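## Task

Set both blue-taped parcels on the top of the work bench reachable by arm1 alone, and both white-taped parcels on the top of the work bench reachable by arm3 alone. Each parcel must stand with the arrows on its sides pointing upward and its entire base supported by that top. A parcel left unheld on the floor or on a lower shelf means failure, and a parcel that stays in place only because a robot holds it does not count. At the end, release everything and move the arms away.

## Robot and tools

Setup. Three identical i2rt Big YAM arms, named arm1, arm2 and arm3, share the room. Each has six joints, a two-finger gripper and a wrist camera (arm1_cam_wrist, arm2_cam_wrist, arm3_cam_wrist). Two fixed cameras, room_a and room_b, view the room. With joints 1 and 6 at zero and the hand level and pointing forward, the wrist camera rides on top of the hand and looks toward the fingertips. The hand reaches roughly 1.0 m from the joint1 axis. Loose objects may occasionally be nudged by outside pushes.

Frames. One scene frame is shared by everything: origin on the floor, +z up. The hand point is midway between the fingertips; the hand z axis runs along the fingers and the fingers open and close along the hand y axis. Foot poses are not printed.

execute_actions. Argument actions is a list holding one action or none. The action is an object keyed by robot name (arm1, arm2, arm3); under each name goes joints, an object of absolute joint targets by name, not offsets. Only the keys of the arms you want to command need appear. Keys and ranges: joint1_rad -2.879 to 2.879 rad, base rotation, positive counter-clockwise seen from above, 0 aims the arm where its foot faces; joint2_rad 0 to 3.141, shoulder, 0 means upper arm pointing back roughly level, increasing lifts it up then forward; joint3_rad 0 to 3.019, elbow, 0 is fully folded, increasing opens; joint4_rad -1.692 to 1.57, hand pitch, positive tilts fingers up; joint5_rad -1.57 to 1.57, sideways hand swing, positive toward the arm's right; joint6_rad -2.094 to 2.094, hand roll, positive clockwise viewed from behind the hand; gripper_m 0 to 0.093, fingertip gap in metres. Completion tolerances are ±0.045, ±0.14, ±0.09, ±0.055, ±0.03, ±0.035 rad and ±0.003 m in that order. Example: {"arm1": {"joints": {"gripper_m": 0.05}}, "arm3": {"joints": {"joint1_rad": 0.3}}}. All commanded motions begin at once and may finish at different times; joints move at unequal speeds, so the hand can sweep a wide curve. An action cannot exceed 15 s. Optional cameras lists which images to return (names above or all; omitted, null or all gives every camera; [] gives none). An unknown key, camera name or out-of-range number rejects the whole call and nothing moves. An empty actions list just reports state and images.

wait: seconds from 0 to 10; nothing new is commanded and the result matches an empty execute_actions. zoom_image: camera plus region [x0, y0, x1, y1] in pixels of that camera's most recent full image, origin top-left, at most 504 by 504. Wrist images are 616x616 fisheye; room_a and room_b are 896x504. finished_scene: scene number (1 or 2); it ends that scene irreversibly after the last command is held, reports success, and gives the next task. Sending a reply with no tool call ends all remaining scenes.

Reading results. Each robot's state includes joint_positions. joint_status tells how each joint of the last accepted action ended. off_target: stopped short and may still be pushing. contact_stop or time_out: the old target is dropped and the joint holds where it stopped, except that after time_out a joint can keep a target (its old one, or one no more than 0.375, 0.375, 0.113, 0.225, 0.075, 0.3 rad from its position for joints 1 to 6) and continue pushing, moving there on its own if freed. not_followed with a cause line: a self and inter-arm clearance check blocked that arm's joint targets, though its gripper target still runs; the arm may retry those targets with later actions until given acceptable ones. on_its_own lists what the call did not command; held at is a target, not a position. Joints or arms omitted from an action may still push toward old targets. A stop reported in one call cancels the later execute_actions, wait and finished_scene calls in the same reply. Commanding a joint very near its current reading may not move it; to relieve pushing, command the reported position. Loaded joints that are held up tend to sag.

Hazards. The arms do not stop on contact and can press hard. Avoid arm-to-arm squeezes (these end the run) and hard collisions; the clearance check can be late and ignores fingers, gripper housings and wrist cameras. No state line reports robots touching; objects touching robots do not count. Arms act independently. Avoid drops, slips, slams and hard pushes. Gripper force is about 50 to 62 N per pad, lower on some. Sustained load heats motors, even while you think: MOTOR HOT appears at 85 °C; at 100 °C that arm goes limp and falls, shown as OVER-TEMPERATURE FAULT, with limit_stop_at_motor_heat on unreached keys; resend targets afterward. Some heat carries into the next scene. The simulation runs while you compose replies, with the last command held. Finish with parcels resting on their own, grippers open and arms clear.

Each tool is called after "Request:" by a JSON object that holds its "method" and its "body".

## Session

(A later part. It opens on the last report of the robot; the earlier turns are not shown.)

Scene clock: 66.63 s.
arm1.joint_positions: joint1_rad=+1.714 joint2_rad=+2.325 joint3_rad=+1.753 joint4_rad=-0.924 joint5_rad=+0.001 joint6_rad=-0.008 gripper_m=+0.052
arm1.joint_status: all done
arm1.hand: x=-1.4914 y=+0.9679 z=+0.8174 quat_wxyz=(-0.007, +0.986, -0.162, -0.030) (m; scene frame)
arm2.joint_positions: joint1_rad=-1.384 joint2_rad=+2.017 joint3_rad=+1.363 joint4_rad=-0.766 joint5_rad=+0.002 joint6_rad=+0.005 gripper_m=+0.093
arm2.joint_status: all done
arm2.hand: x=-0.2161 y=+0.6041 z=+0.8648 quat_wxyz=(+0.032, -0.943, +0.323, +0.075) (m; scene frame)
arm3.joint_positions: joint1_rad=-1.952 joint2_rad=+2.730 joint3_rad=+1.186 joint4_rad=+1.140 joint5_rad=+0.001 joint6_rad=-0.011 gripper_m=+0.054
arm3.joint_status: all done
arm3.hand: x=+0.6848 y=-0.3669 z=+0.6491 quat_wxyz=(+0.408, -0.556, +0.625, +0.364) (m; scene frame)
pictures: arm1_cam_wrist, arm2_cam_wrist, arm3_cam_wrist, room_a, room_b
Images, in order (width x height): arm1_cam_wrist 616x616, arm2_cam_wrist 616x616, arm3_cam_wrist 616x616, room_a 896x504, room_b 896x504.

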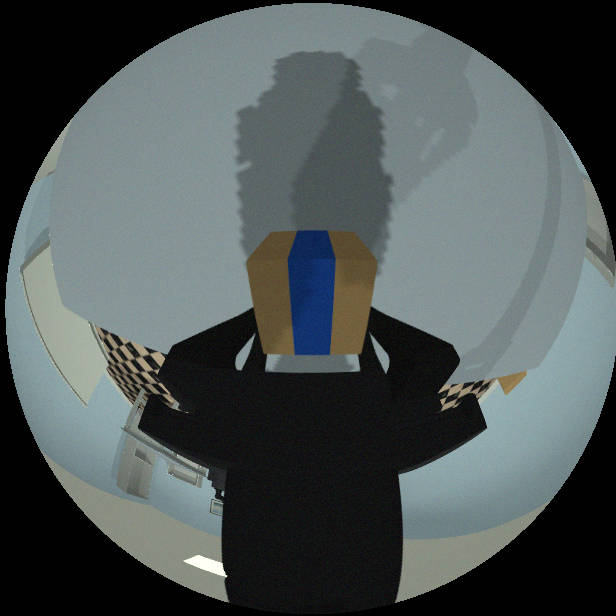

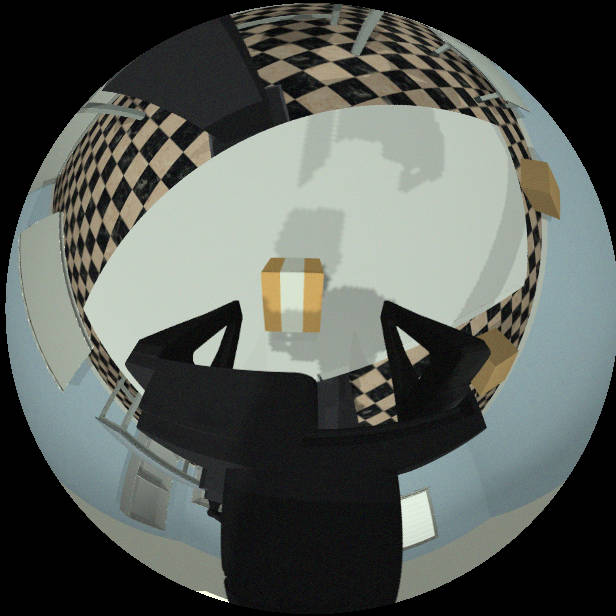

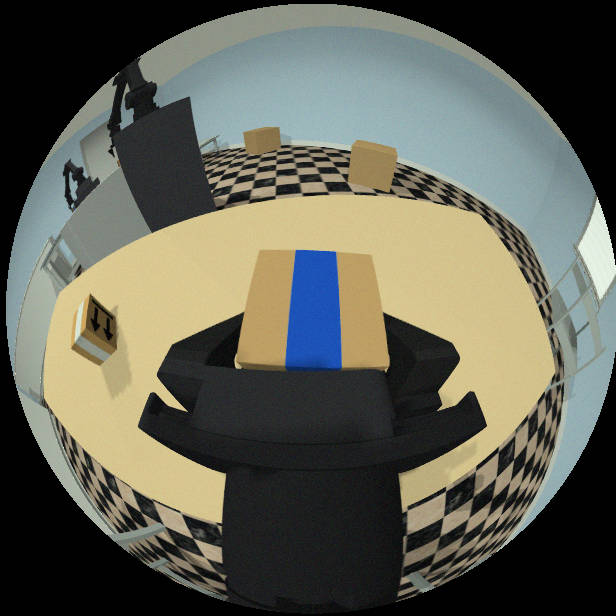

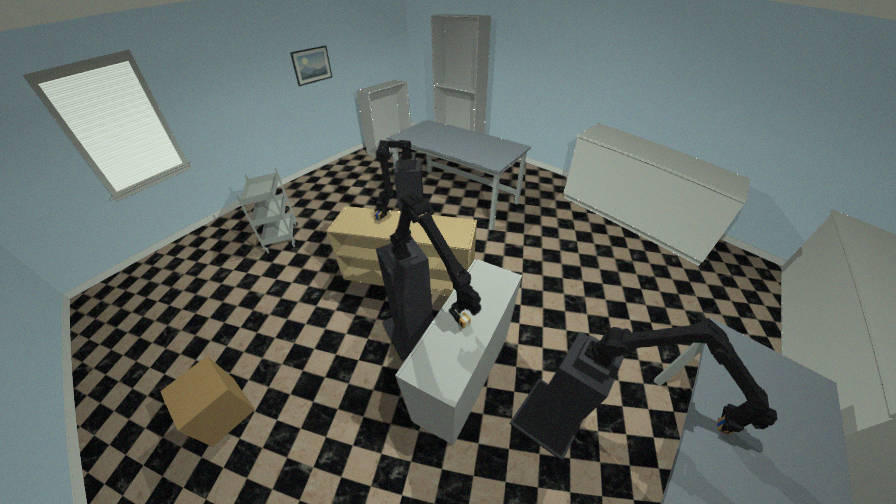

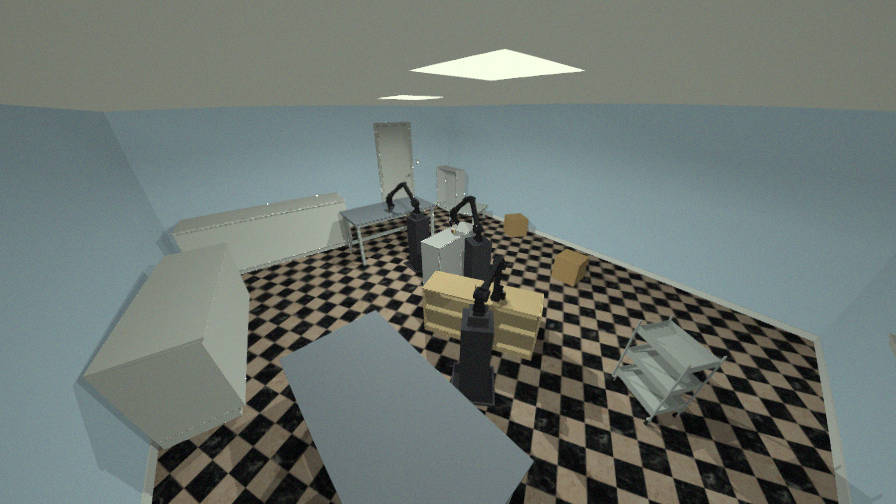

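Request:
{"method": "execute_actions", "body": {"actions": [{"arm1":{"joints":{"joint2_rad":2.385}},"arm3":{"joints":{"gripper_m":0.093}},"arm2":{"joints":{"joint1_rad":-1.348,"joint2_rad":2.13}}}], "cameras": ["arm2_cam_wrist","arm3_cam_wrist"]}}

Scene clock: 68.77 s.
arm1.joint_positions: joint1_rad=+1.714 joint2_rad=+2.352 joint3_rad=+1.753 joint4_rad=-0.924 joint5_rad=+0.001 joint6_rad=-0.008 gripper_m=+0.052
arm1.joint_status: all done
arm1.hand: x=-1.4853 y=+0.9658 z=+0.8000 quat_wxyz=(-0.005, +0.987, -0.162, -0.016) (m; scene frame)
arm2.joint_positions: joint1_rad=-1.349 joint2_rad=+2.148 joint3_rad=+1.352 joint4_rad=-0.769 joint5_rad=+0.001 joint6_rad=+0.005 gripper_m=+0.093
arm2.joint_status: all done
arm2.hand: x=-0.2025 y=+0.5699 z=+0.7887 quat_wxyz=(+0.008, -0.951, +0.308, +0.007) (m; scene frame)
arm3.joint_positions: joint1_rad=-1.952 joint2_rad=+2.730 joint3_rad=+1.186 joint4_rad=+1.140 joint5_rad=+0.001 joint6_rad=-0.011 gripper_m=+0.093
arm3.joint_status: all done
arm3.hand: x=+0.6848 y=-0.3669 z=+0.6491 quat_wxyz=(+0.408, -0.556, +0.625, +0.364) (m; scene frame)
pictures: arm2_cam_wrist, arm3_cam_wrist
Images, in order (width x height): arm2_cam_wrist 616x616, arm3_cam_wrist 616x616.

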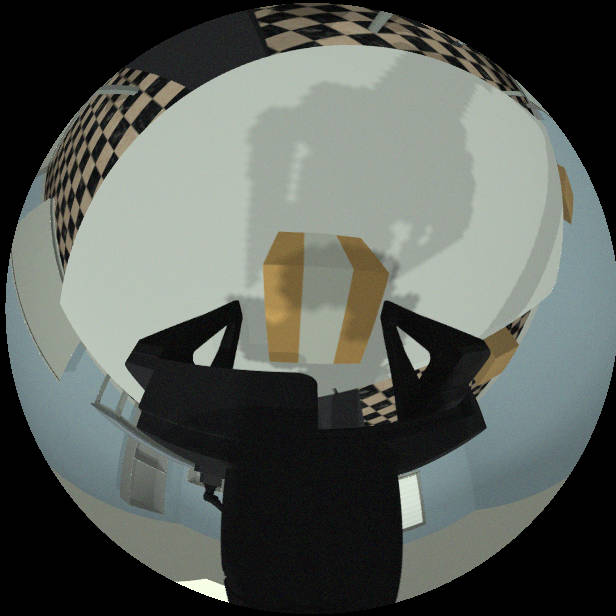

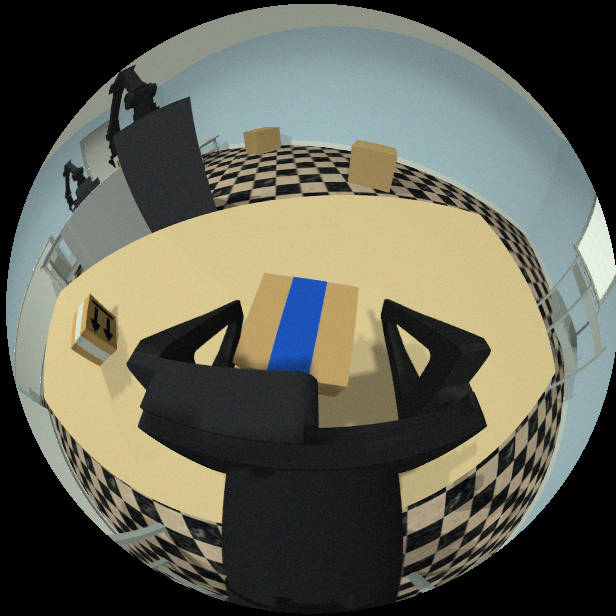

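Request:
{"method": "execute_actions", "body": {"actions": [{"arm1":{"joints":{"gripper_m":0.093}},"arm3":{"joints":{"joint2_rad":2.56,"joint3_rad":1.0}},"arm2":{"joints":{"gripper_m":0.038}}}], "cameras": ["arm1_cam_wrist","arm3_cam_wrist"]}}

Scene clock: 70.63 s.
arm1.joint_positions: joint1_rad=+1.714 joint2_rad=+2.352 joint3_rad=+1.753 joint4_rad=-0.924 joint5_rad=+0.001 joint6_rad=-0.007 gripper_m=+0.093
arm1.joint_status: all done
arm1.hand: x=-1.4853 y=+0.9658 z=+0.8000 quat_wxyz=(-0.005, +0.987, -0.162, -0.016) (m; scene frame)
arm2.joint_positions: joint1_rad=-1.349 joint2_rad=+2.148 joint3_rad=+1.352 joint4_rad=-0.769 joint5_rad=+0.001 joint6_rad=+0.005 gripper_m=+0.049
arm2.joint_status: gripper_m off_target (ended at +0.049, target +0.038)
arm2.hand: x=-0.2025 y=+0.5698 z=+0.7887 quat_wxyz=(+0.008, -0.951, +0.308, +0.007) (m; scene frame)
arm3.joint_positions: joint1_rad=-1.952 joint2_rad=+2.563 joint3_rad=+1.007 joint4_rad=+1.140 joint5_rad=+0.001 joint6_rad=-0.011 gripper_m=+0.093
arm3.joint_status: all done
arm3.hand: x=+0.6824 y=-0.3925 z=+0.7071 quat_wxyz=(+0.404, -0.558, +0.628, +0.361) (m; scene frame)
pictures: arm1_cam_wrist, arm3_cam_wrist
Images, in order (width x height): arm1_cam_wrist 616x616, arm3_cam_wrist 616x616.

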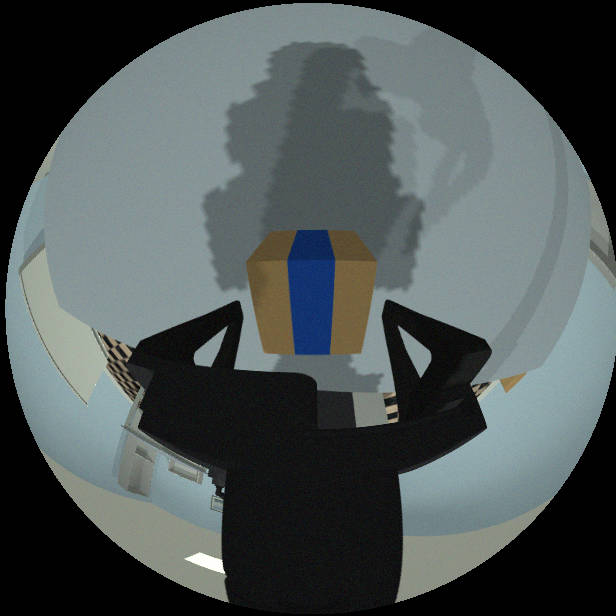

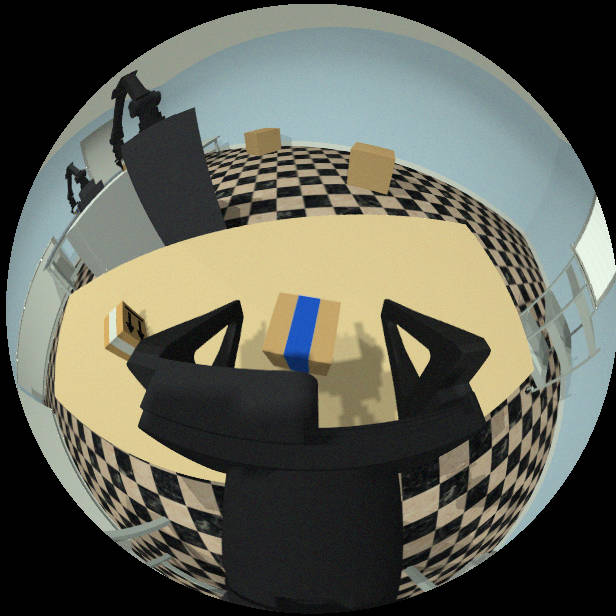

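Request:
{"method": "execute_actions", "body": {"actions": [{"arm1":{"joints":{"joint2_rad":2.15}},"arm3":{"joints":{"joint1_rad":-1.585,"joint2_rad":2.66,"joint3_rad":1.33,"joint4_rad":1.10}},"arm2":{"joints":{"joint2_rad":1.9}}}], "cameras": ["arm3_cam_wrist"]}}

Scene clock: 73.80 s.
arm1.joint_positions: joint1_rad=+1.714 joint2_rad=+2.120 joint3_rad=+1.753 joint4_rad=-0.924 joint5_rad=+0.001 joint6_rad=-0.007 gripper_m=+0.093
arm1.joint_status: all done
arm1.hand: x=-1.5233 y=+0.9786 z=+0.9537 quat_wxyz=(-0.024, +0.978, -0.161, -0.130) (m; scene frame)
arm2.joint_positions: joint1_rad=-1.349 joint2_rad=+1.905 joint3_rad=+1.350 joint4_rad=-0.769 joint5_rad=+0.001 joint6_rad=+0.005 gripper_m=+0.049
arm2.joint_status: all done
arm2.hand: x=-0.2350 y=+0.5913 z=+0.9234 quat_wxyz=(+0.045, -0.944, +0.305, +0.121) (m; scene frame)
arm3.joint_positions: joint1_rad=-1.586 joint2_rad=+2.663 joint3_rad=+1.326 joint4_rad=+1.105 joint5_rad=-0.001 joint6_rad=-0.010 gripper_m=+0.093
arm3.joint_status: all done
arm3.hand: x=+0.4349 y=-0.2992 z=+0.7263 quat_wxyz=(+0.378, -0.620, +0.483, +0.489) (m; scene frame)
pictures: arm3_cam_wrist
Images, in order (width x height): arm3_cam_wrist 616x616.

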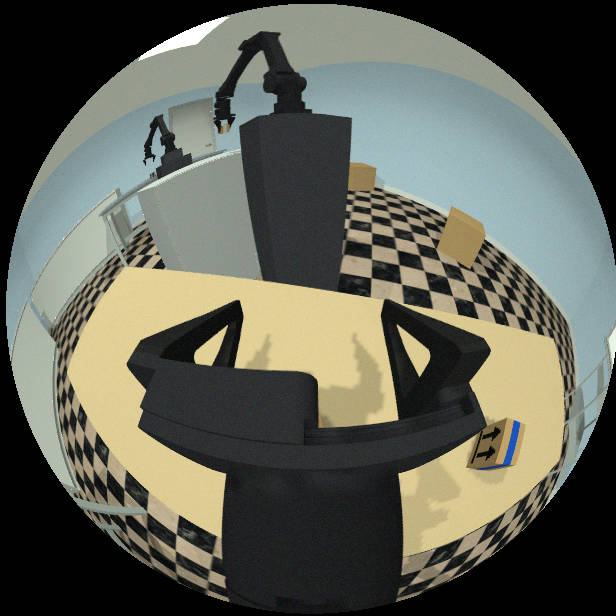

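Request:
{"method": "execute_actions", "body": {"actions": [{"arm1":{"joints":{"joint1_rad":0.0}},"arm3":{"joints":{"joint2_rad":2.735,"joint3_rad":1.275}},"arm2":{"joints":{"joint1_rad":-0.2}}}], "cameras": ["arm3_cam_wrist"]}}

Scene clock: 76.53 s.
arm1.joint_positions: joint1_rad=-0.011 joint2_rad=+2.120 joint3_rad=+1.753 joint4_rad=-0.924 joint5_rad=+0.002 joint6_rad=-0.007 gripper_m=+0.093
arm1.joint_status: all done
arm1.hand: x=-0.5310 y=+1.3676 z=+0.9664 quat_wxyz=(-0.125, +0.514, -0.846, -0.066) (m; scene frame)
arm2.joint_positions: joint1_rad=-0.193 joint2_rad=+1.905 joint3_rad=+1.350 joint4_rad=-0.769 joint5_rad=-0.002 joint6_rad=+0.004 gripper_m=+0.049
arm2.joint_status: all done
arm2.hand: x=-0.2636 y=-0.0583 z=+0.9131 quat_wxyz=(-0.025, -0.958, -0.261, +0.118) (m; scene frame)
arm3.joint_positions: joint1_rad=-1.585 joint2_rad=+2.718 joint3_rad=+1.281 joint4_rad=+1.115 joint5_rad=-0.003 joint6_rad=+0.004 gripper_m=+0.093
arm3.joint_status: all done
arm3.hand: x=+0.4429 y=-0.3360 z=+0.6786 quat_wxyz=(+0.352, -0.638, +0.503, +0.465) (m; scene frame)
pictures: arm3_cam_wrist
Images, in order (width x height): arm3_cam_wrist 616x616.

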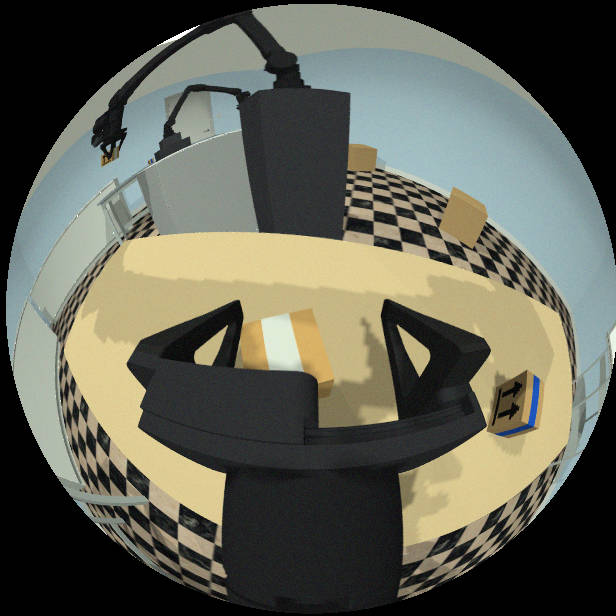

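Request:
{"method": "execute_actions", "body": {"actions": [{"arm3":{"joints":{"joint2_rad":2.66,"joint3_rad":1.245,"joint5_rad":-0.2,"joint1_rad":-1.605}}}], "cameras": ["arm3_cam_wrist"]}}

Scene clock: 77.97 s.
arm1.joint_positions: joint1_rad=-0.011 joint2_rad=+2.120 joint3_rad=+1.753 joint4_rad=-0.924 joint5_rad=+0.002 joint6_rad=-0.007 gripper_m=+0.093
arm1.joint_status: not commanded
arm1.hand: x=-0.5310 y=+1.3676 z=+0.9664 quat_wxyz=(-0.125, +0.514, -0.846, -0.066) (m; scene frame)
arm2.joint_positions: joint1_rad=-0.193 joint2_rad=+1.905 joint3_rad=+1.350 joint4_rad=-0.769 joint5_rad=-0.002 joint6_rad=+0.004 gripper_m=+0.049
arm2.joint_status: not commanded
arm2.hand: x=-0.2636 y=-0.0583 z=+0.9131 quat_wxyz=(-0.025, -0.958, -0.261, +0.118) (m; scene frame)
arm3.joint_positions: joint1_rad=-1.597 joint2_rad=+2.682 joint3_rad=+1.248 joint4_rad=+1.110 joint5_rad=-0.197 joint6_rad=+0.004 gripper_m=+0.093
arm3.joint_status: all done
arm3.hand: x=+0.4198 y=-0.3475 z=+0.6929 quat_wxyz=(+0.291, -0.667, +0.460, +0.509) (m; scene frame)
pictures: arm3_cam_wrist
Images, in order (width x height): arm3_cam_wrist 616x616.

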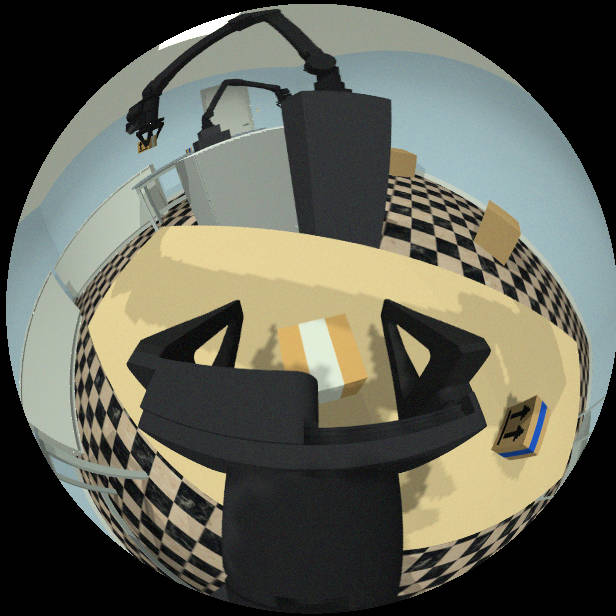

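Request:
{"method": "execute_actions", "body": {"actions": [{"arm3":{"joints":{"joint2_rad":2.735,"joint5_rad":-0.33,"joint1_rad":-1.655,"joint6_rad":-0.08}}}], "cameras": ["arm3_cam_wrist"]}}

Scene clock: 79.37 s.
arm1.joint_positions: joint1_rad=-0.011 joint2_rad=+2.120 joint3_rad=+1.753 joint4_rad=-0.924 joint5_rad=+0.002 joint6_rad=-0.007 gripper_m=+0.093
arm1.joint_status: not commanded
arm1.hand: x=-0.5310 y=+1.3676 z=+0.9664 quat_wxyz=(-0.125, +0.514, -0.846, -0.066) (m; scene frame)
arm2.joint_positions: joint1_rad=-0.193 joint2_rad=+1.905 joint3_rad=+1.350 joint4_rad=-0.769 joint5_rad=-0.002 joint6_rad=+0.004 gripper_m=+0.049
arm2.joint_status: not commanded
arm2.hand: x=-0.2636 y=-0.0583 z=+0.9131 quat_wxyz=(-0.025, -0.958, -0.261, +0.118) (m; scene frame)
arm3.joint_positions: joint1_rad=-1.658 joint2_rad=+2.724 joint3_rad=+1.248 joint4_rad=+1.109 joint5_rad=-0.327 joint6_rad=-0.067 gripper_m=+0.093
arm3.joint_status: all done
arm3.hand: x=+0.4415 y=-0.3618 z=+0.6671 quat_wxyz=(+0.268, -0.695, +0.433, +0.508) (m; scene frame)
pictures: arm3_cam_wrist
Images, in order (width x height): arm3_cam_wrist 616x616.

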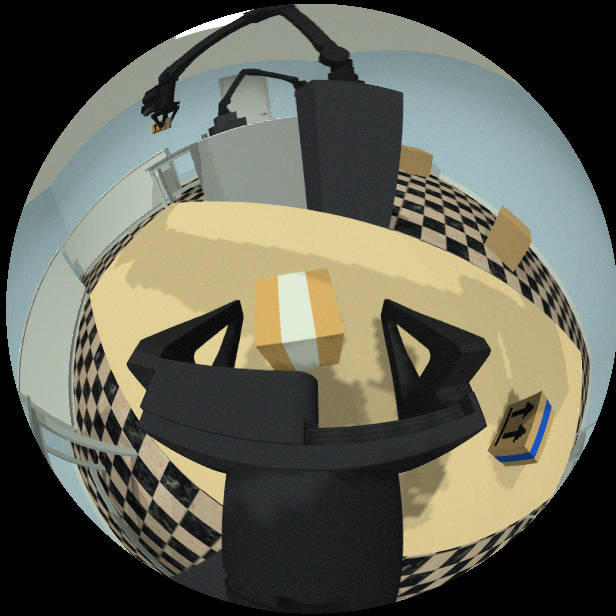

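Request:
{"method": "execute_actions", "body": {"actions": [{"arm3":{"joints":{"joint2_rad":2.785,"joint1_rad":-1.638,"joint6_rad":-0.15}}}], "cameras": ["arm3_cam_wrist"]}}

Scene clock: 81.17 s.
arm1.joint_positions: joint1_rad=-0.011 joint2_rad=+2.120 joint3_rad=+1.753 joint4_rad=-0.924 joint5_rad=+0.002 joint6_rad=-0.007 gripper_m=+0.093
arm1.joint_status: not commanded
arm1.hand: x=-0.5310 y=+1.3676 z=+0.9664 quat_wxyz=(-0.125, +0.514, -0.846, -0.066) (m; scene frame)
arm2.joint_positions: joint1_rad=-0.193 joint2_rad=+1.905 joint3_rad=+1.350 joint4_rad=-0.769 joint5_rad=-0.002 joint6_rad=+0.004 gripper_m=+0.049
arm2.joint_status: not commanded
arm2.hand: x=-0.2636 y=-0.0583 z=+0.9131 quat_wxyz=(-0.025, -0.958, -0.261, +0.118) (m; scene frame)
arm3.joint_positions: joint1_rad=-1.646 joint2_rad=+2.777 joint3_rad=+1.248 joint4_rad=+1.109 joint5_rad=-0.327 joint6_rad=-0.137 gripper_m=+0.093
arm3.joint_status: all done
arm3.hand: x=+0.4379 y=-0.3843 z=+0.6344 quat_wxyz=(+0.266, -0.722, +0.416, +0.486) (m; scene frame)
pictures: arm3_cam_wrist
Images, in order (width x height): arm3_cam_wrist 616x616.

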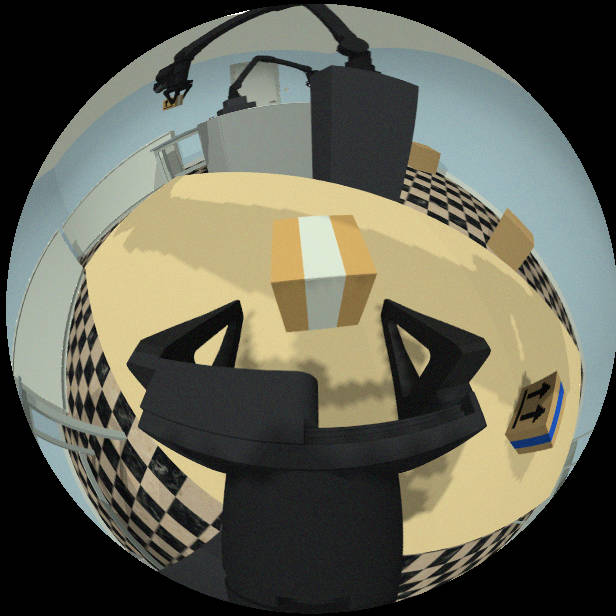

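Request:
{"method": "execute_actions", "body": {"actions": [{"arm3":{"joints":{"joint3_rad":1.335}}}], "cameras": ["arm3_cam_wrist"]}}

Scene clock: 82.87 s.
arm1.joint_positions: joint1_rad=-0.011 joint2_rad=+2.120 joint3_rad=+1.753 joint4_rad=-0.924 joint5_rad=+0.002 joint6_rad=-0.007 gripper_m=+0.093
arm1.joint_status: not commanded
arm1.hand: x=-0.5310 y=+1.3676 z=+0.9664 quat_wxyz=(-0.125, +0.514, -0.846, -0.066) (m; scene frame)
arm2.joint_positions: joint1_rad=-0.193 joint2_rad=+1.905 joint3_rad=+1.350 joint4_rad=-0.769 joint5_rad=-0.002 joint6_rad=+0.004 gripper_m=+0.049
arm2.joint_status: not commanded
arm2.hand: x=-0.2636 y=-0.0583 z=+0.9131 quat_wxyz=(-0.025, -0.958, -0.261, +0.118) (m; scene frame)
arm3.joint_positions: joint1_rad=-1.646 joint2_rad=+2.778 joint3_rad=+1.326 joint4_rad=+1.108 joint5_rad=-0.327 joint6_rad=-0.138 gripper_m=+0.093
arm3.joint_status: all done
arm3.hand: x=+0.4314 y=-0.3482 z=+0.6535 quat_wxyz=(+0.291, -0.707, +0.399, +0.506) (m; scene frame)
pictures: arm3_cam_wrist
Images, in order (width x height): arm3_cam_wrist 616x616.

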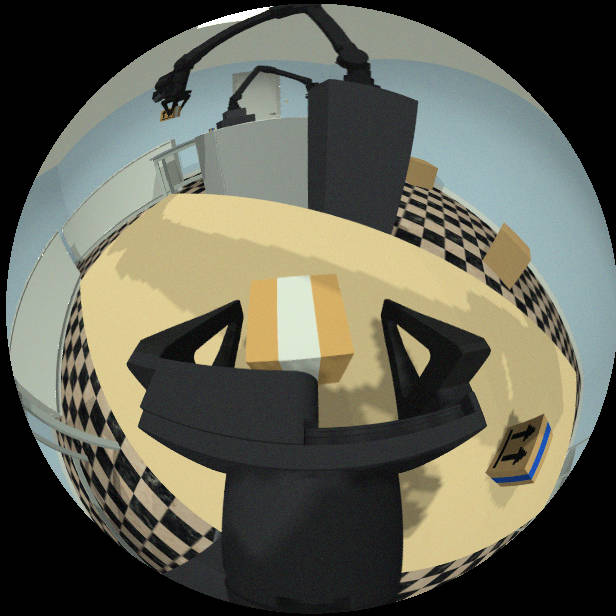

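Lower a bit via q2.

Request:
{"method": "execute_actions", "body": {"actions": [{"arm3":{"joints":{"joint2_rad":2.82}}}], "cameras": ["arm3_cam_wrist"]}}

Request:
{"method": "execute_actions", "body": {"actions": [{"arm3":{"joints":{"gripper_m":0.038}}}], "cameras": ["arm3_cam_wrist"]}}

Scene clock: 84.27 s.
arm1.joint_positions: joint1_rad=-0.011 joint2_rad=+2.120 joint3_rad=+1.753 joint4_rad=-0.924 joint5_rad=+0.002 joint6_rad=-0.007 gripper_m=+0.093
arm1.joint_status: not commanded
arm1.hand: x=-0.5310 y=+1.3676 z=+0.9664 quat_wxyz=(-0.125, +0.514, -0.846, -0.066) (m; scene frame)
arm2.joint_positions: joint1_rad=-0.193 joint2_rad=+1.905 joint3_rad=+1.350 joint4_rad=-0.769 joint5_rad=-0.002 joint6_rad=+0.004 gripper_m=+0.049
arm2.joint_status: not commanded
arm2.hand: x=-0.2636 y=-0.0583 z=+0.9131 quat_wxyz=(-0.025, -0.958, -0.261, +0.118) (m; scene frame)
arm3.joint_positions: joint1_rad=-1.646 joint2_rad=+2.806 joint3_rad=+1.326 joint4_rad=+1.108 joint5_rad=-0.327 joint6_rad=-0.138 gripper_m=+0.093
arm3.joint_status: all done
arm3.hand: x=+0.4332 y=-0.3592 z=+0.6357 quat_wxyz=(+0.282, -0.713, +0.405, +0.499) (m; scene frame)
pictures: arm3_cam_wrist
Images, in order (width x height): arm3_cam_wrist 616x616.

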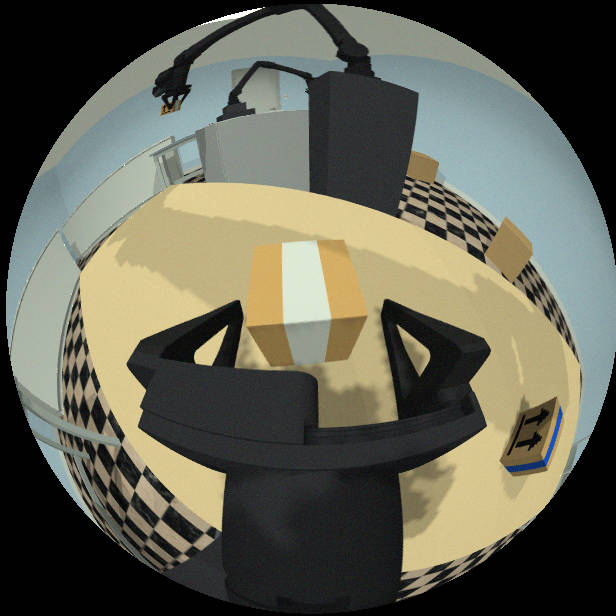

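Scene clock: 84.87 s.
arm1.joint_positions: joint1_rad=-0.011 joint2_rad=+2.120 joint3_rad=+1.753 joint4_rad=-0.924 joint5_rad=+0.002 joint6_rad=-0.007 gripper_m=+0.093
arm1.joint_status: not commanded
arm1.hand: x=-0.5310 y=+1.3676 z=+0.9664 quat_wxyz=(-0.125, +0.514, -0.846, -0.066) (m; scene frame)
arm2.joint_positions: joint1_rad=-0.193 joint2_rad=+1.905 joint3_rad=+1.350 joint4_rad=-0.769 joint5_rad=-0.002 joint6_rad=+0.004 gripper_m=+0.049
arm2.joint_status: not commanded
arm2.hand: x=-0.2636 y=-0.0583 z=+0.9131 quat_wxyz=(-0.025, -0.958, -0.261, +0.118) (m; scene frame)
arm3.joint_positions: joint1_rad=-1.646 joint2_rad=+2.806 joint3_rad=+1.326 joint4_rad=+1.108 joint5_rad=-0.328 joint6_rad=-0.138 gripper_m=+0.049
arm3.joint_status: gripper_m off_target (ended at +0.049, target +0.038)
arm3.hand: x=+0.4330 y=-0.3593 z=+0.6357 quat_wxyz=(+0.282, -0.713, +0.404, +0.499) (m; scene frame)
pictures: arm3_cam_wrist
Images, in order (width x height): arm3_cam_wrist 616x616.

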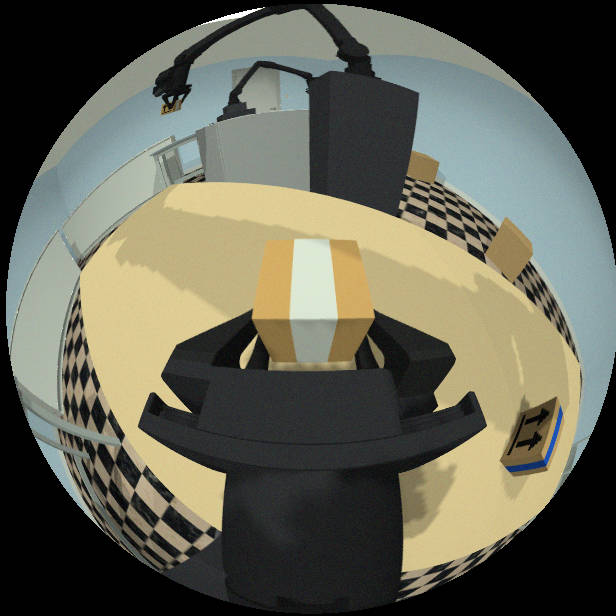

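Request:
{"method": "execute_actions", "body": {"actions": [{"arm3":{"joints":{"joint2_rad":2.45}}}], "cameras": []}}

Request:
{"method": "execute_actions", "body": {"actions": [{"arm3":{"joints":{"joint2_rad":2.0,"joint1_rad":0.3,"joint3_rad":1.7,"joint4_rad":-1.0,"joint5_rad":0,"joint6_rad":0}}}], "cameras": ["room_b"]}}

Scene clock: 87.20 s.
arm1.joint_positions: joint1_rad=-0.011 joint2_rad=+2.120 joint3_rad=+1.753 joint4_rad=-0.924 joint5_rad=+0.002 joint6_rad=-0.007 gripper_m=+0.093
arm1.joint_status: not commanded
arm1.hand: x=-0.5310 y=+1.3676 z=+0.9664 quat_wxyz=(-0.125, +0.514, -0.846, -0.066) (m; scene frame)
arm2.joint_positions: joint1_rad=-0.193 joint2_rad=+1.905 joint3_rad=+1.350 joint4_rad=-0.769 joint5_rad=-0.002 joint6_rad=+0.004 gripper_m=+0.049
arm2.joint_status: not commanded
arm2.hand: x=-0.2636 y=-0.0583 z=+0.9131 quat_wxyz=(-0.025, -0.958, -0.261, +0.118) (m; scene frame)
arm3.joint_positions: joint1_rad=-1.646 joint2_rad=+2.444 joint3_rad=+1.333 joint4_rad=+1.097 joint5_rad=-0.328 joint6_rad=-0.138 gripper_m=+0.049
arm3.joint_status: all done
arm3.hand: x=+0.4168 y=-0.2543 z=+0.8866 quat_wxyz=(+0.390, -0.635, +0.322, +0.584) (m; scene frame)
pictures: none
No camera images: the call's "cameras" was empty. Leave "cameras" out to get every camera's image.

Scene clock: 89.47 s.
arm1.joint_positions: joint1_rad=-0.011 joint2_rad=+2.120 joint3_rad=+1.753 joint4_rad=-0.924 joint5_rad=+0.002 joint6_rad=-0.007 gripper_m=+0.093
arm1.joint_status: not commanded
arm1.hand: x=-0.5310 y=+1.3676 z=+0.9664 quat_wxyz=(-0.125, +0.514, -0.846, -0.066) (m; scene frame)
arm2.joint_positions: joint1_rad=-0.193 joint2_rad=+1.905 joint3_rad=+1.350 joint4_rad=-0.769 joint5_rad=-0.002 joint6_rad=+0.004 gripper_m=+0.049
arm2.joint_status: not commanded
arm2.hand: x=-0.2636 y=-0.0583 z=+0.9131 quat_wxyz=(-0.025, -0.958, -0.261, +0.118) (m; scene frame)
arm3.joint_positions: joint1_rad=+0.306 joint2_rad=+2.032 joint3_rad=+1.683 joint4_rad=-0.990 joint5_rad=-0.002 joint6_rad=-0.012 gripper_m=+0.049
arm3.joint_status: all done
arm3.hand: x=+0.0509 y=-1.3510 z=+0.9927 quat_wxyz=(-0.034, -0.951, -0.284, +0.118) (m; scene frame)
pictures: room_b
Images, in order (width x height): room_b 896x504.

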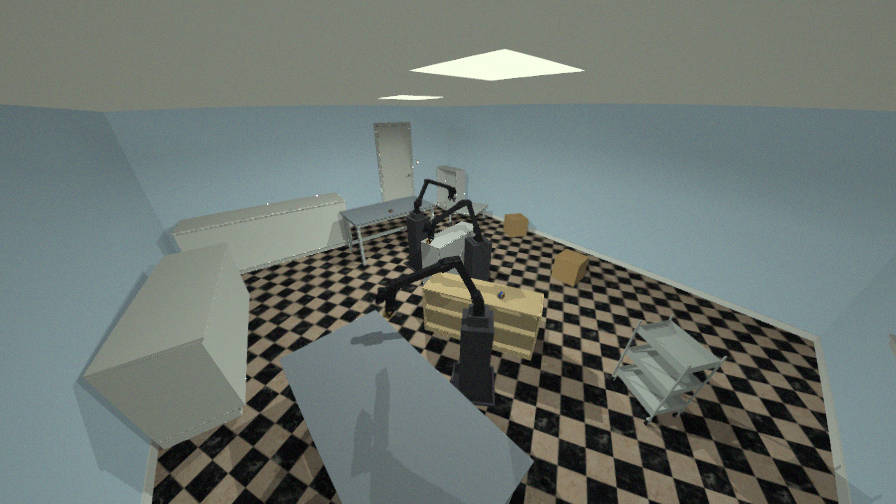

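Request:
{"method": "execute_actions", "body": {"actions": [{"arm3":{"joints":{"joint2_rad":2.55,"joint1_rad":1.1,"joint3_rad":2.30,"joint4_rad":-1.52}},"arm2":{"joints":{"joint1_rad":1.15,"joint2_rad":2.28,"joint3_rad":1.75,"joint4_rad":-0.728}},"arm1":{"joints":{"joint1_rad":-0.6}}}], "cameras": []}}

Request:
{"method": "execute_actions", "body": {"actions": [{"arm3":{"joints":{"joint2_rad":2.63}},"arm2":{"joints":{"joint2_rad":2.52}}}], "cameras": ["arm2_cam_wrist","arm3_cam_wrist"]}}

Scene clock: 92.80 s.
arm1.joint_positions: joint1_rad=-0.592 joint2_rad=+2.120 joint3_rad=+1.753 joint4_rad=-0.924 joint5_rad=+0.000 joint6_rad=-0.006 gripper_m=+0.093
arm1.joint_status: all done
arm1.hand: x=-0.2450 y=+1.0848 z=+0.9709 quat_wxyz=(-0.141, +0.249, -0.958, -0.031) (m; scene frame)
arm2.joint_positions: joint1_rad=+1.153 joint2_rad=+2.302 joint3_rad=+1.725 joint4_rad=-0.730 joint5_rad=-0.002 joint6_rad=+0.004 gripper_m=+0.049
arm2.joint_status: all done
arm2.hand: x=+0.4638 y=-0.4297 z=+0.7993 quat_wxyz=(-0.101, -0.586, -0.800, +0.072) (m; scene frame)
arm3.joint_positions: joint1_rad=+1.097 joint2_rad=+2.576 joint3_rad=+2.247 joint4_rad=-1.507 joint5_rad=-0.001 joint6_rad=-0.010 gripper_m=+0.049
arm3.joint_status: all done
arm3.hand: x=+0.4684 y=-1.6532 z=+0.8355 quat_wxyz=(+0.083, -0.769, -0.626, -0.097) (m; scene frame)
pictures: none
No camera images: the call's "cameras" was empty. Leave "cameras" out to get every camera's image.

Scene clock: 93.93 s.
arm1.joint_positions: joint1_rad=-0.592 joint2_rad=+2.120 joint3_rad=+1.753 joint4_rad=-0.924 joint5_rad=+0.000 joint6_rad=-0.006 gripper_m=+0.093
arm1.joint_status: not commanded
arm1.hand: x=-0.2450 y=+1.0848 z=+0.9709 quat_wxyz=(-0.141, +0.249, -0.958, -0.031) (m; scene frame)
arm2.joint_positions: joint1_rad=+1.153 joint2_rad=+2.539 joint3_rad=+1.731 joint4_rad=-0.730 joint5_rad=-0.001 joint6_rad=+0.004 gripper_m=+0.049
arm2.joint_status: all done
arm2.hand: x=+0.4431 y=-0.3646 z=+0.6460 quat_wxyz=(-0.007, -0.591, -0.807, +0.004) (m; scene frame)
arm3.joint_positions: joint1_rad=+1.097 joint2_rad=+2.622 joint3_rad=+2.249 joint4_rad=-1.508 joint5_rad=-0.001 joint6_rad=-0.010 gripper_m=+0.049
arm3.joint_status: all done
arm3.hand: x=+0.4701 y=-1.6439 z=+0.8066 quat_wxyz=(+0.097, -0.767, -0.624, -0.113) (m; scene frame)
pictures: arm2_cam_wrist, arm3_cam_wrist
Images, in order (width x height): arm2_cam_wrist 616x616, arm3_cam_wrist 616x616.

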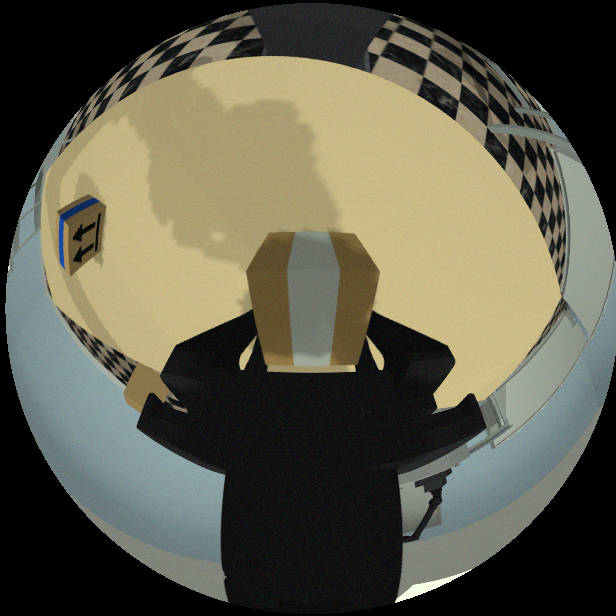

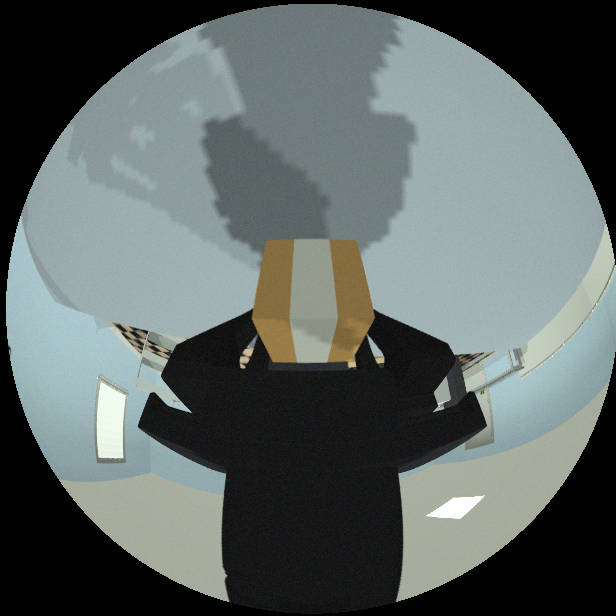

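Request:
{"method": "execute_actions", "body": {"actions": [{"arm3":{"joints":{"joint2_rad":2.675}},"arm2":{"joints":{"joint2_rad":2.575}}}], "cameras": ["arm2_cam_wrist","arm3_cam_wrist"]}}

Scene clock: 95.60 s.
arm1.joint_positions: joint1_rad=-0.592 joint2_rad=+2.120 joint3_rad=+1.753 joint4_rad=-0.924 joint5_rad=+0.000 joint6_rad=-0.006 gripper_m=+0.093
arm1.joint_status: not commanded
arm1.hand: x=-0.2450 y=+1.0848 z=+0.9709 quat_wxyz=(-0.141, +0.249, -0.958, -0.031) (m; scene frame)
arm2.joint_positions: joint1_rad=+1.153 joint2_rad=+2.559 joint3_rad=+1.733 joint4_rad=-0.730 joint5_rad=-0.001 joint6_rad=+0.004 gripper_m=+0.049
arm2.joint_status: all done
arm2.hand: x=+0.4411 y=-0.3585 z=+0.6342 quat_wxyz=(+0.000, -0.591, -0.807, -0.002) (m; scene frame)
arm3.joint_positions: joint1_rad=+1.097 joint2_rad=+2.646 joint3_rad=+2.253 joint4_rad=-1.514 joint5_rad=-0.001 joint6_rad=-0.010 gripper_m=+0.049
arm3.joint_status: all done
arm3.hand: x=+0.4712 y=-1.6380 z=+0.7928 quat_wxyz=(+0.105, -0.765, -0.623, -0.124) (m; scene frame)
pictures: arm2_cam_wrist, arm3_cam_wrist
Images, in order (width x height): arm2_cam_wrist 616x616, arm3_cam_wrist 616x616.

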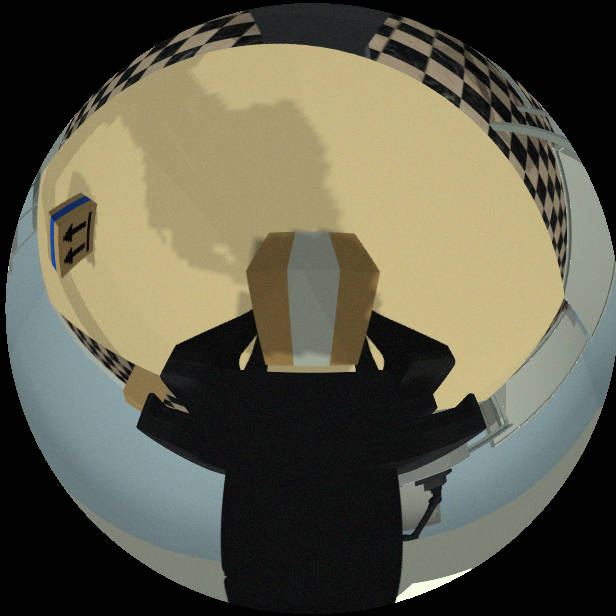

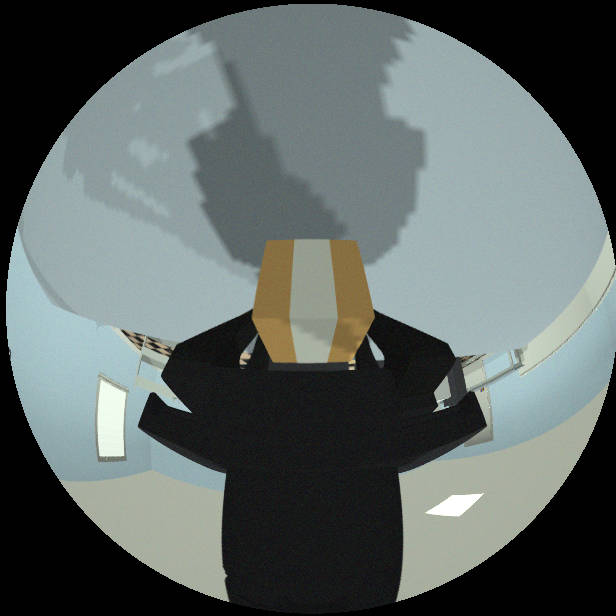

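q3/q4 shifts suggest contact. Release both.

Request:
{"method": "execute_actions", "body": {"actions": [{"arm3":{"joints":{"gripper_m":0.093}},"arm2":{"joints":{"gripper_m":0.093}}}], "cameras": ["arm2_cam_wrist","arm3_cam_wrist"]}}

Request:
{"method": "execute_actions", "body": {"actions": [{"arm3":{"joints":{"joint2_rad":2.4}},"arm2":{"joints":{"joint2_rad":2.4}}}], "cameras": ["arm3_cam_wrist"]}}

Scene clock: 96.83 s.
arm1.joint_positions: joint1_rad=-0.592 joint2_rad=+2.120 joint3_rad=+1.753 joint4_rad=-0.924 joint5_rad=+0.000 joint6_rad=-0.006 gripper_m=+0.093
arm1.joint_status: not commanded
arm1.hand: x=-0.2450 y=+1.0848 z=+0.9709 quat_wxyz=(-0.141, +0.249, -0.958, -0.031) (m; scene frame)
arm2.joint_positions: joint1_rad=+1.153 joint2_rad=+2.568 joint3_rad=+1.733 joint4_rad=-0.730 joint5_rad=-0.001 joint6_rad=+0.004 gripper_m=+0.093
arm2.joint_status: all done
arm2.hand: x=+0.4401 y=-0.3552 z=+0.6289 quat_wxyz=(+0.004, -0.591, -0.807, -0.004) (m; scene frame)
arm3.joint_positions: joint1_rad=+1.097 joint2_rad=+2.651 joint3_rad=+2.253 joint4_rad=-1.514 joint5_rad=-0.001 joint6_rad=-0.010 gripper_m=+0.093
arm3.joint_status: all done
arm3.hand: x=+0.4715 y=-1.6366 z=+0.7894 quat_wxyz=(+0.107, -0.765, -0.622, -0.126) (m; scene frame)
pictures: arm2_cam_wrist, arm3_cam_wrist
Images, in order (width x height): arm2_cam_wrist 616x616, arm3_cam_wrist 616x616.

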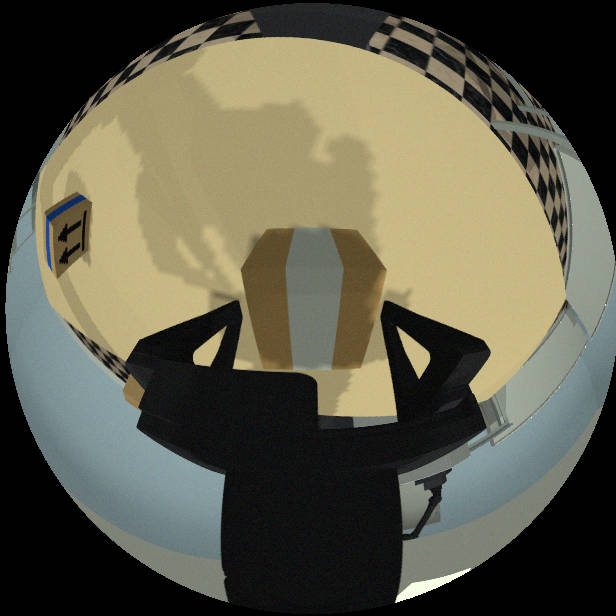

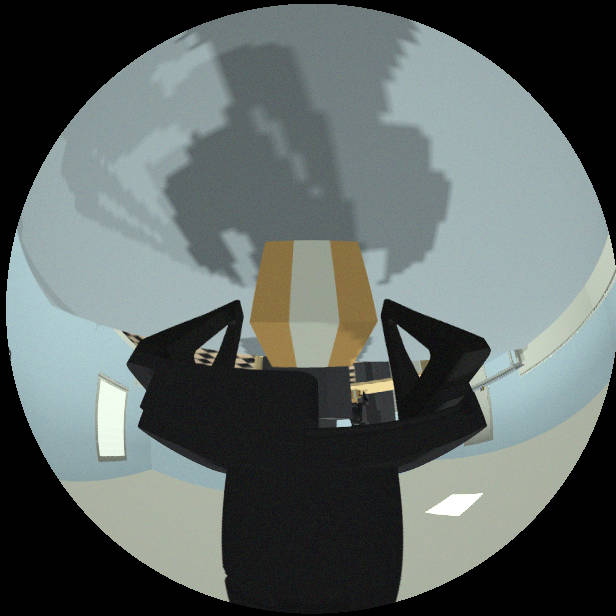

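Scene clock: 98.30 s.
arm1.joint_positions: joint1_rad=-0.592 joint2_rad=+2.120 joint3_rad=+1.753 joint4_rad=-0.924 joint5_rad=+0.000 joint6_rad=-0.006 gripper_m=+0.093
arm1.joint_status: not commanded
arm1.hand: x=-0.2450 y=+1.0848 z=+0.9709 quat_wxyz=(-0.141, +0.249, -0.958, -0.031) (m; scene frame)
arm2.joint_positions: joint1_rad=+1.153 joint2_rad=+2.400 joint3_rad=+1.733 joint4_rad=-0.730 joint5_rad=-0.001 joint6_rad=+0.004 gripper_m=+0.093
arm2.joint_status: all done
arm2.hand: x=+0.4573 y=-0.4094 z=+0.7359 quat_wxyz=(-0.064, -0.589, -0.804, +0.045) (m; scene frame)
arm3.joint_positions: joint1_rad=+1.097 joint2_rad=+2.387 joint3_rad=+2.281 joint4_rad=-1.514 joint5_rad=-0.001 joint6_rad=-0.010 gripper_m=+0.093
arm3.joint_status: all done
arm3.hand: x=+0.4624 y=-1.6883 z=+0.9752 quat_wxyz=(+0.016, -0.775, -0.632, -0.012) (m; scene frame)
pictures: arm3_cam_wrist
Images, in order (width x height): arm3_cam_wrist 616x616.

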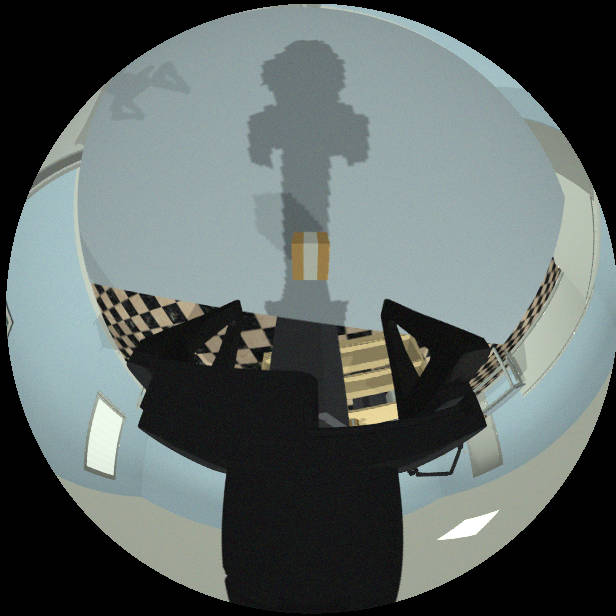

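Request:
{"method": "execute_actions", "body": {"actions": [{"arm3":{"joints":{"joint1_rad":-0.5,"joint2_rad":2.15,"joint3_rad":1.83,"joint4_rad":-0.731}},"arm2":{"joints":{"joint1_rad":1.462,"joint2_rad":2.66,"joint3_rad":2.32,"joint4_rad":-0.988,"joint6_rad":0.9}}}], "cameras": ["arm2_cam_wrist"]}}

Scene clock: 101.33 s.
arm1.joint_positions: joint1_rad=-0.592 joint2_rad=+2.120 joint3_rad=+1.753 joint4_rad=-0.924 joint5_rad=+0.000 joint6_rad=-0.006 gripper_m=+0.093
arm1.joint_status: not commanded
arm1.hand: x=-0.2450 y=+1.0848 z=+0.9709 quat_wxyz=(-0.141, +0.249, -0.958, -0.031) (m; scene frame)
arm2.joint_positions: joint1_rad=+1.457 joint2_rad=+2.656 joint3_rad=+2.284 joint4_rad=-0.980 joint5_rad=-0.001 joint6_rad=+0.892 gripper_m=+0.093
arm2.joint_status: all done
arm2.hand: x=+0.7060 y=-0.4054 z=+0.7456 quat_wxyz=(-0.101, -0.795, -0.599, +0.000) (m; scene frame)
arm3.joint_positions: joint1_rad=-0.506 joint2_rad=+2.155 joint3_rad=+1.836 joint4_rad=-0.742 joint5_rad=+0.002 joint6_rad=-0.009 gripper_m=+0.093
arm3.joint_status: all done
arm3.hand: x=-0.1341 y=-0.8055 z=+0.9958 quat_wxyz=(+0.028, -0.959, +0.115, +0.256) (m; scene frame)
pictures: arm2_cam_wrist
Images, in order (width x height): arm2_cam_wrist 616x616.

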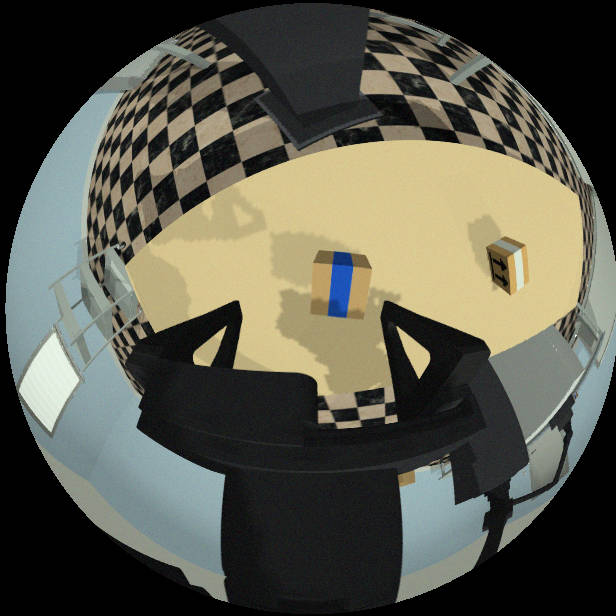

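Request:
{"method": "execute_actions", "body": {"actions": [{"arm2":{"joints":{"joint2_rad":2.73,"joint6_rad":0.98}}}], "cameras": ["arm2_cam_wrist"]}}

Scene clock: 102.80 s.
arm1.joint_positions: joint1_rad=-0.592 joint2_rad=+2.120 joint3_rad=+1.753 joint4_rad=-0.924 joint5_rad=+0.000 joint6_rad=-0.006 gripper_m=+0.093
arm1.joint_status: not commanded
arm1.hand: x=-0.2450 y=+1.0848 z=+0.9709 quat_wxyz=(-0.141, +0.249, -0.958, -0.031) (m; scene frame)
arm2.joint_positions: joint1_rad=+1.457 joint2_rad=+2.746 joint3_rad=+2.284 joint4_rad=-0.980 joint5_rad=-0.001 joint6_rad=+0.972 gripper_m=+0.093
arm2.joint_status: all done
arm2.hand: x=+0.6903 y=-0.3824 z=+0.6771 quat_wxyz=(-0.056, -0.821, -0.569, -0.004) (m; scene frame)
arm3.joint_positions: joint1_rad=-0.506 joint2_rad=+2.155 joint3_rad=+1.836 joint4_rad=-0.742 joint5_rad=+0.002 joint6_rad=-0.009 gripper_m=+0.093
arm3.joint_status: not commanded
arm3.hand: x=-0.1341 y=-0.8055 z=+0.9958 quat_wxyz=(+0.028, -0.959, +0.115, +0.256) (m; scene frame)
pictures: arm2_cam_wrist
Images, in order (width x height): arm2_cam_wrist 616x616.

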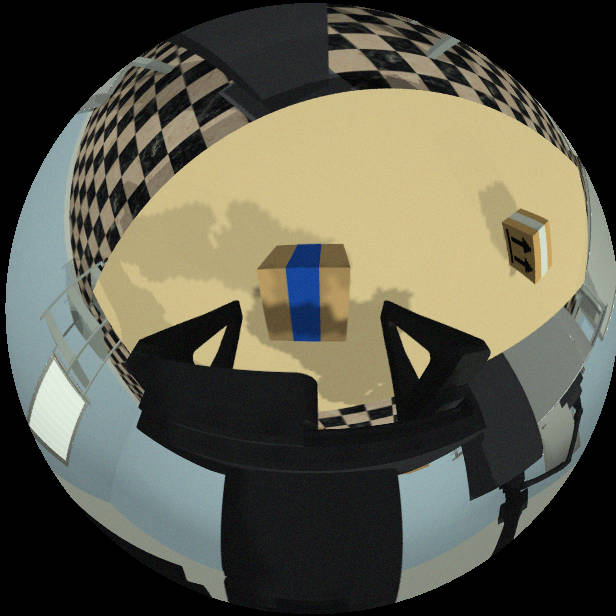

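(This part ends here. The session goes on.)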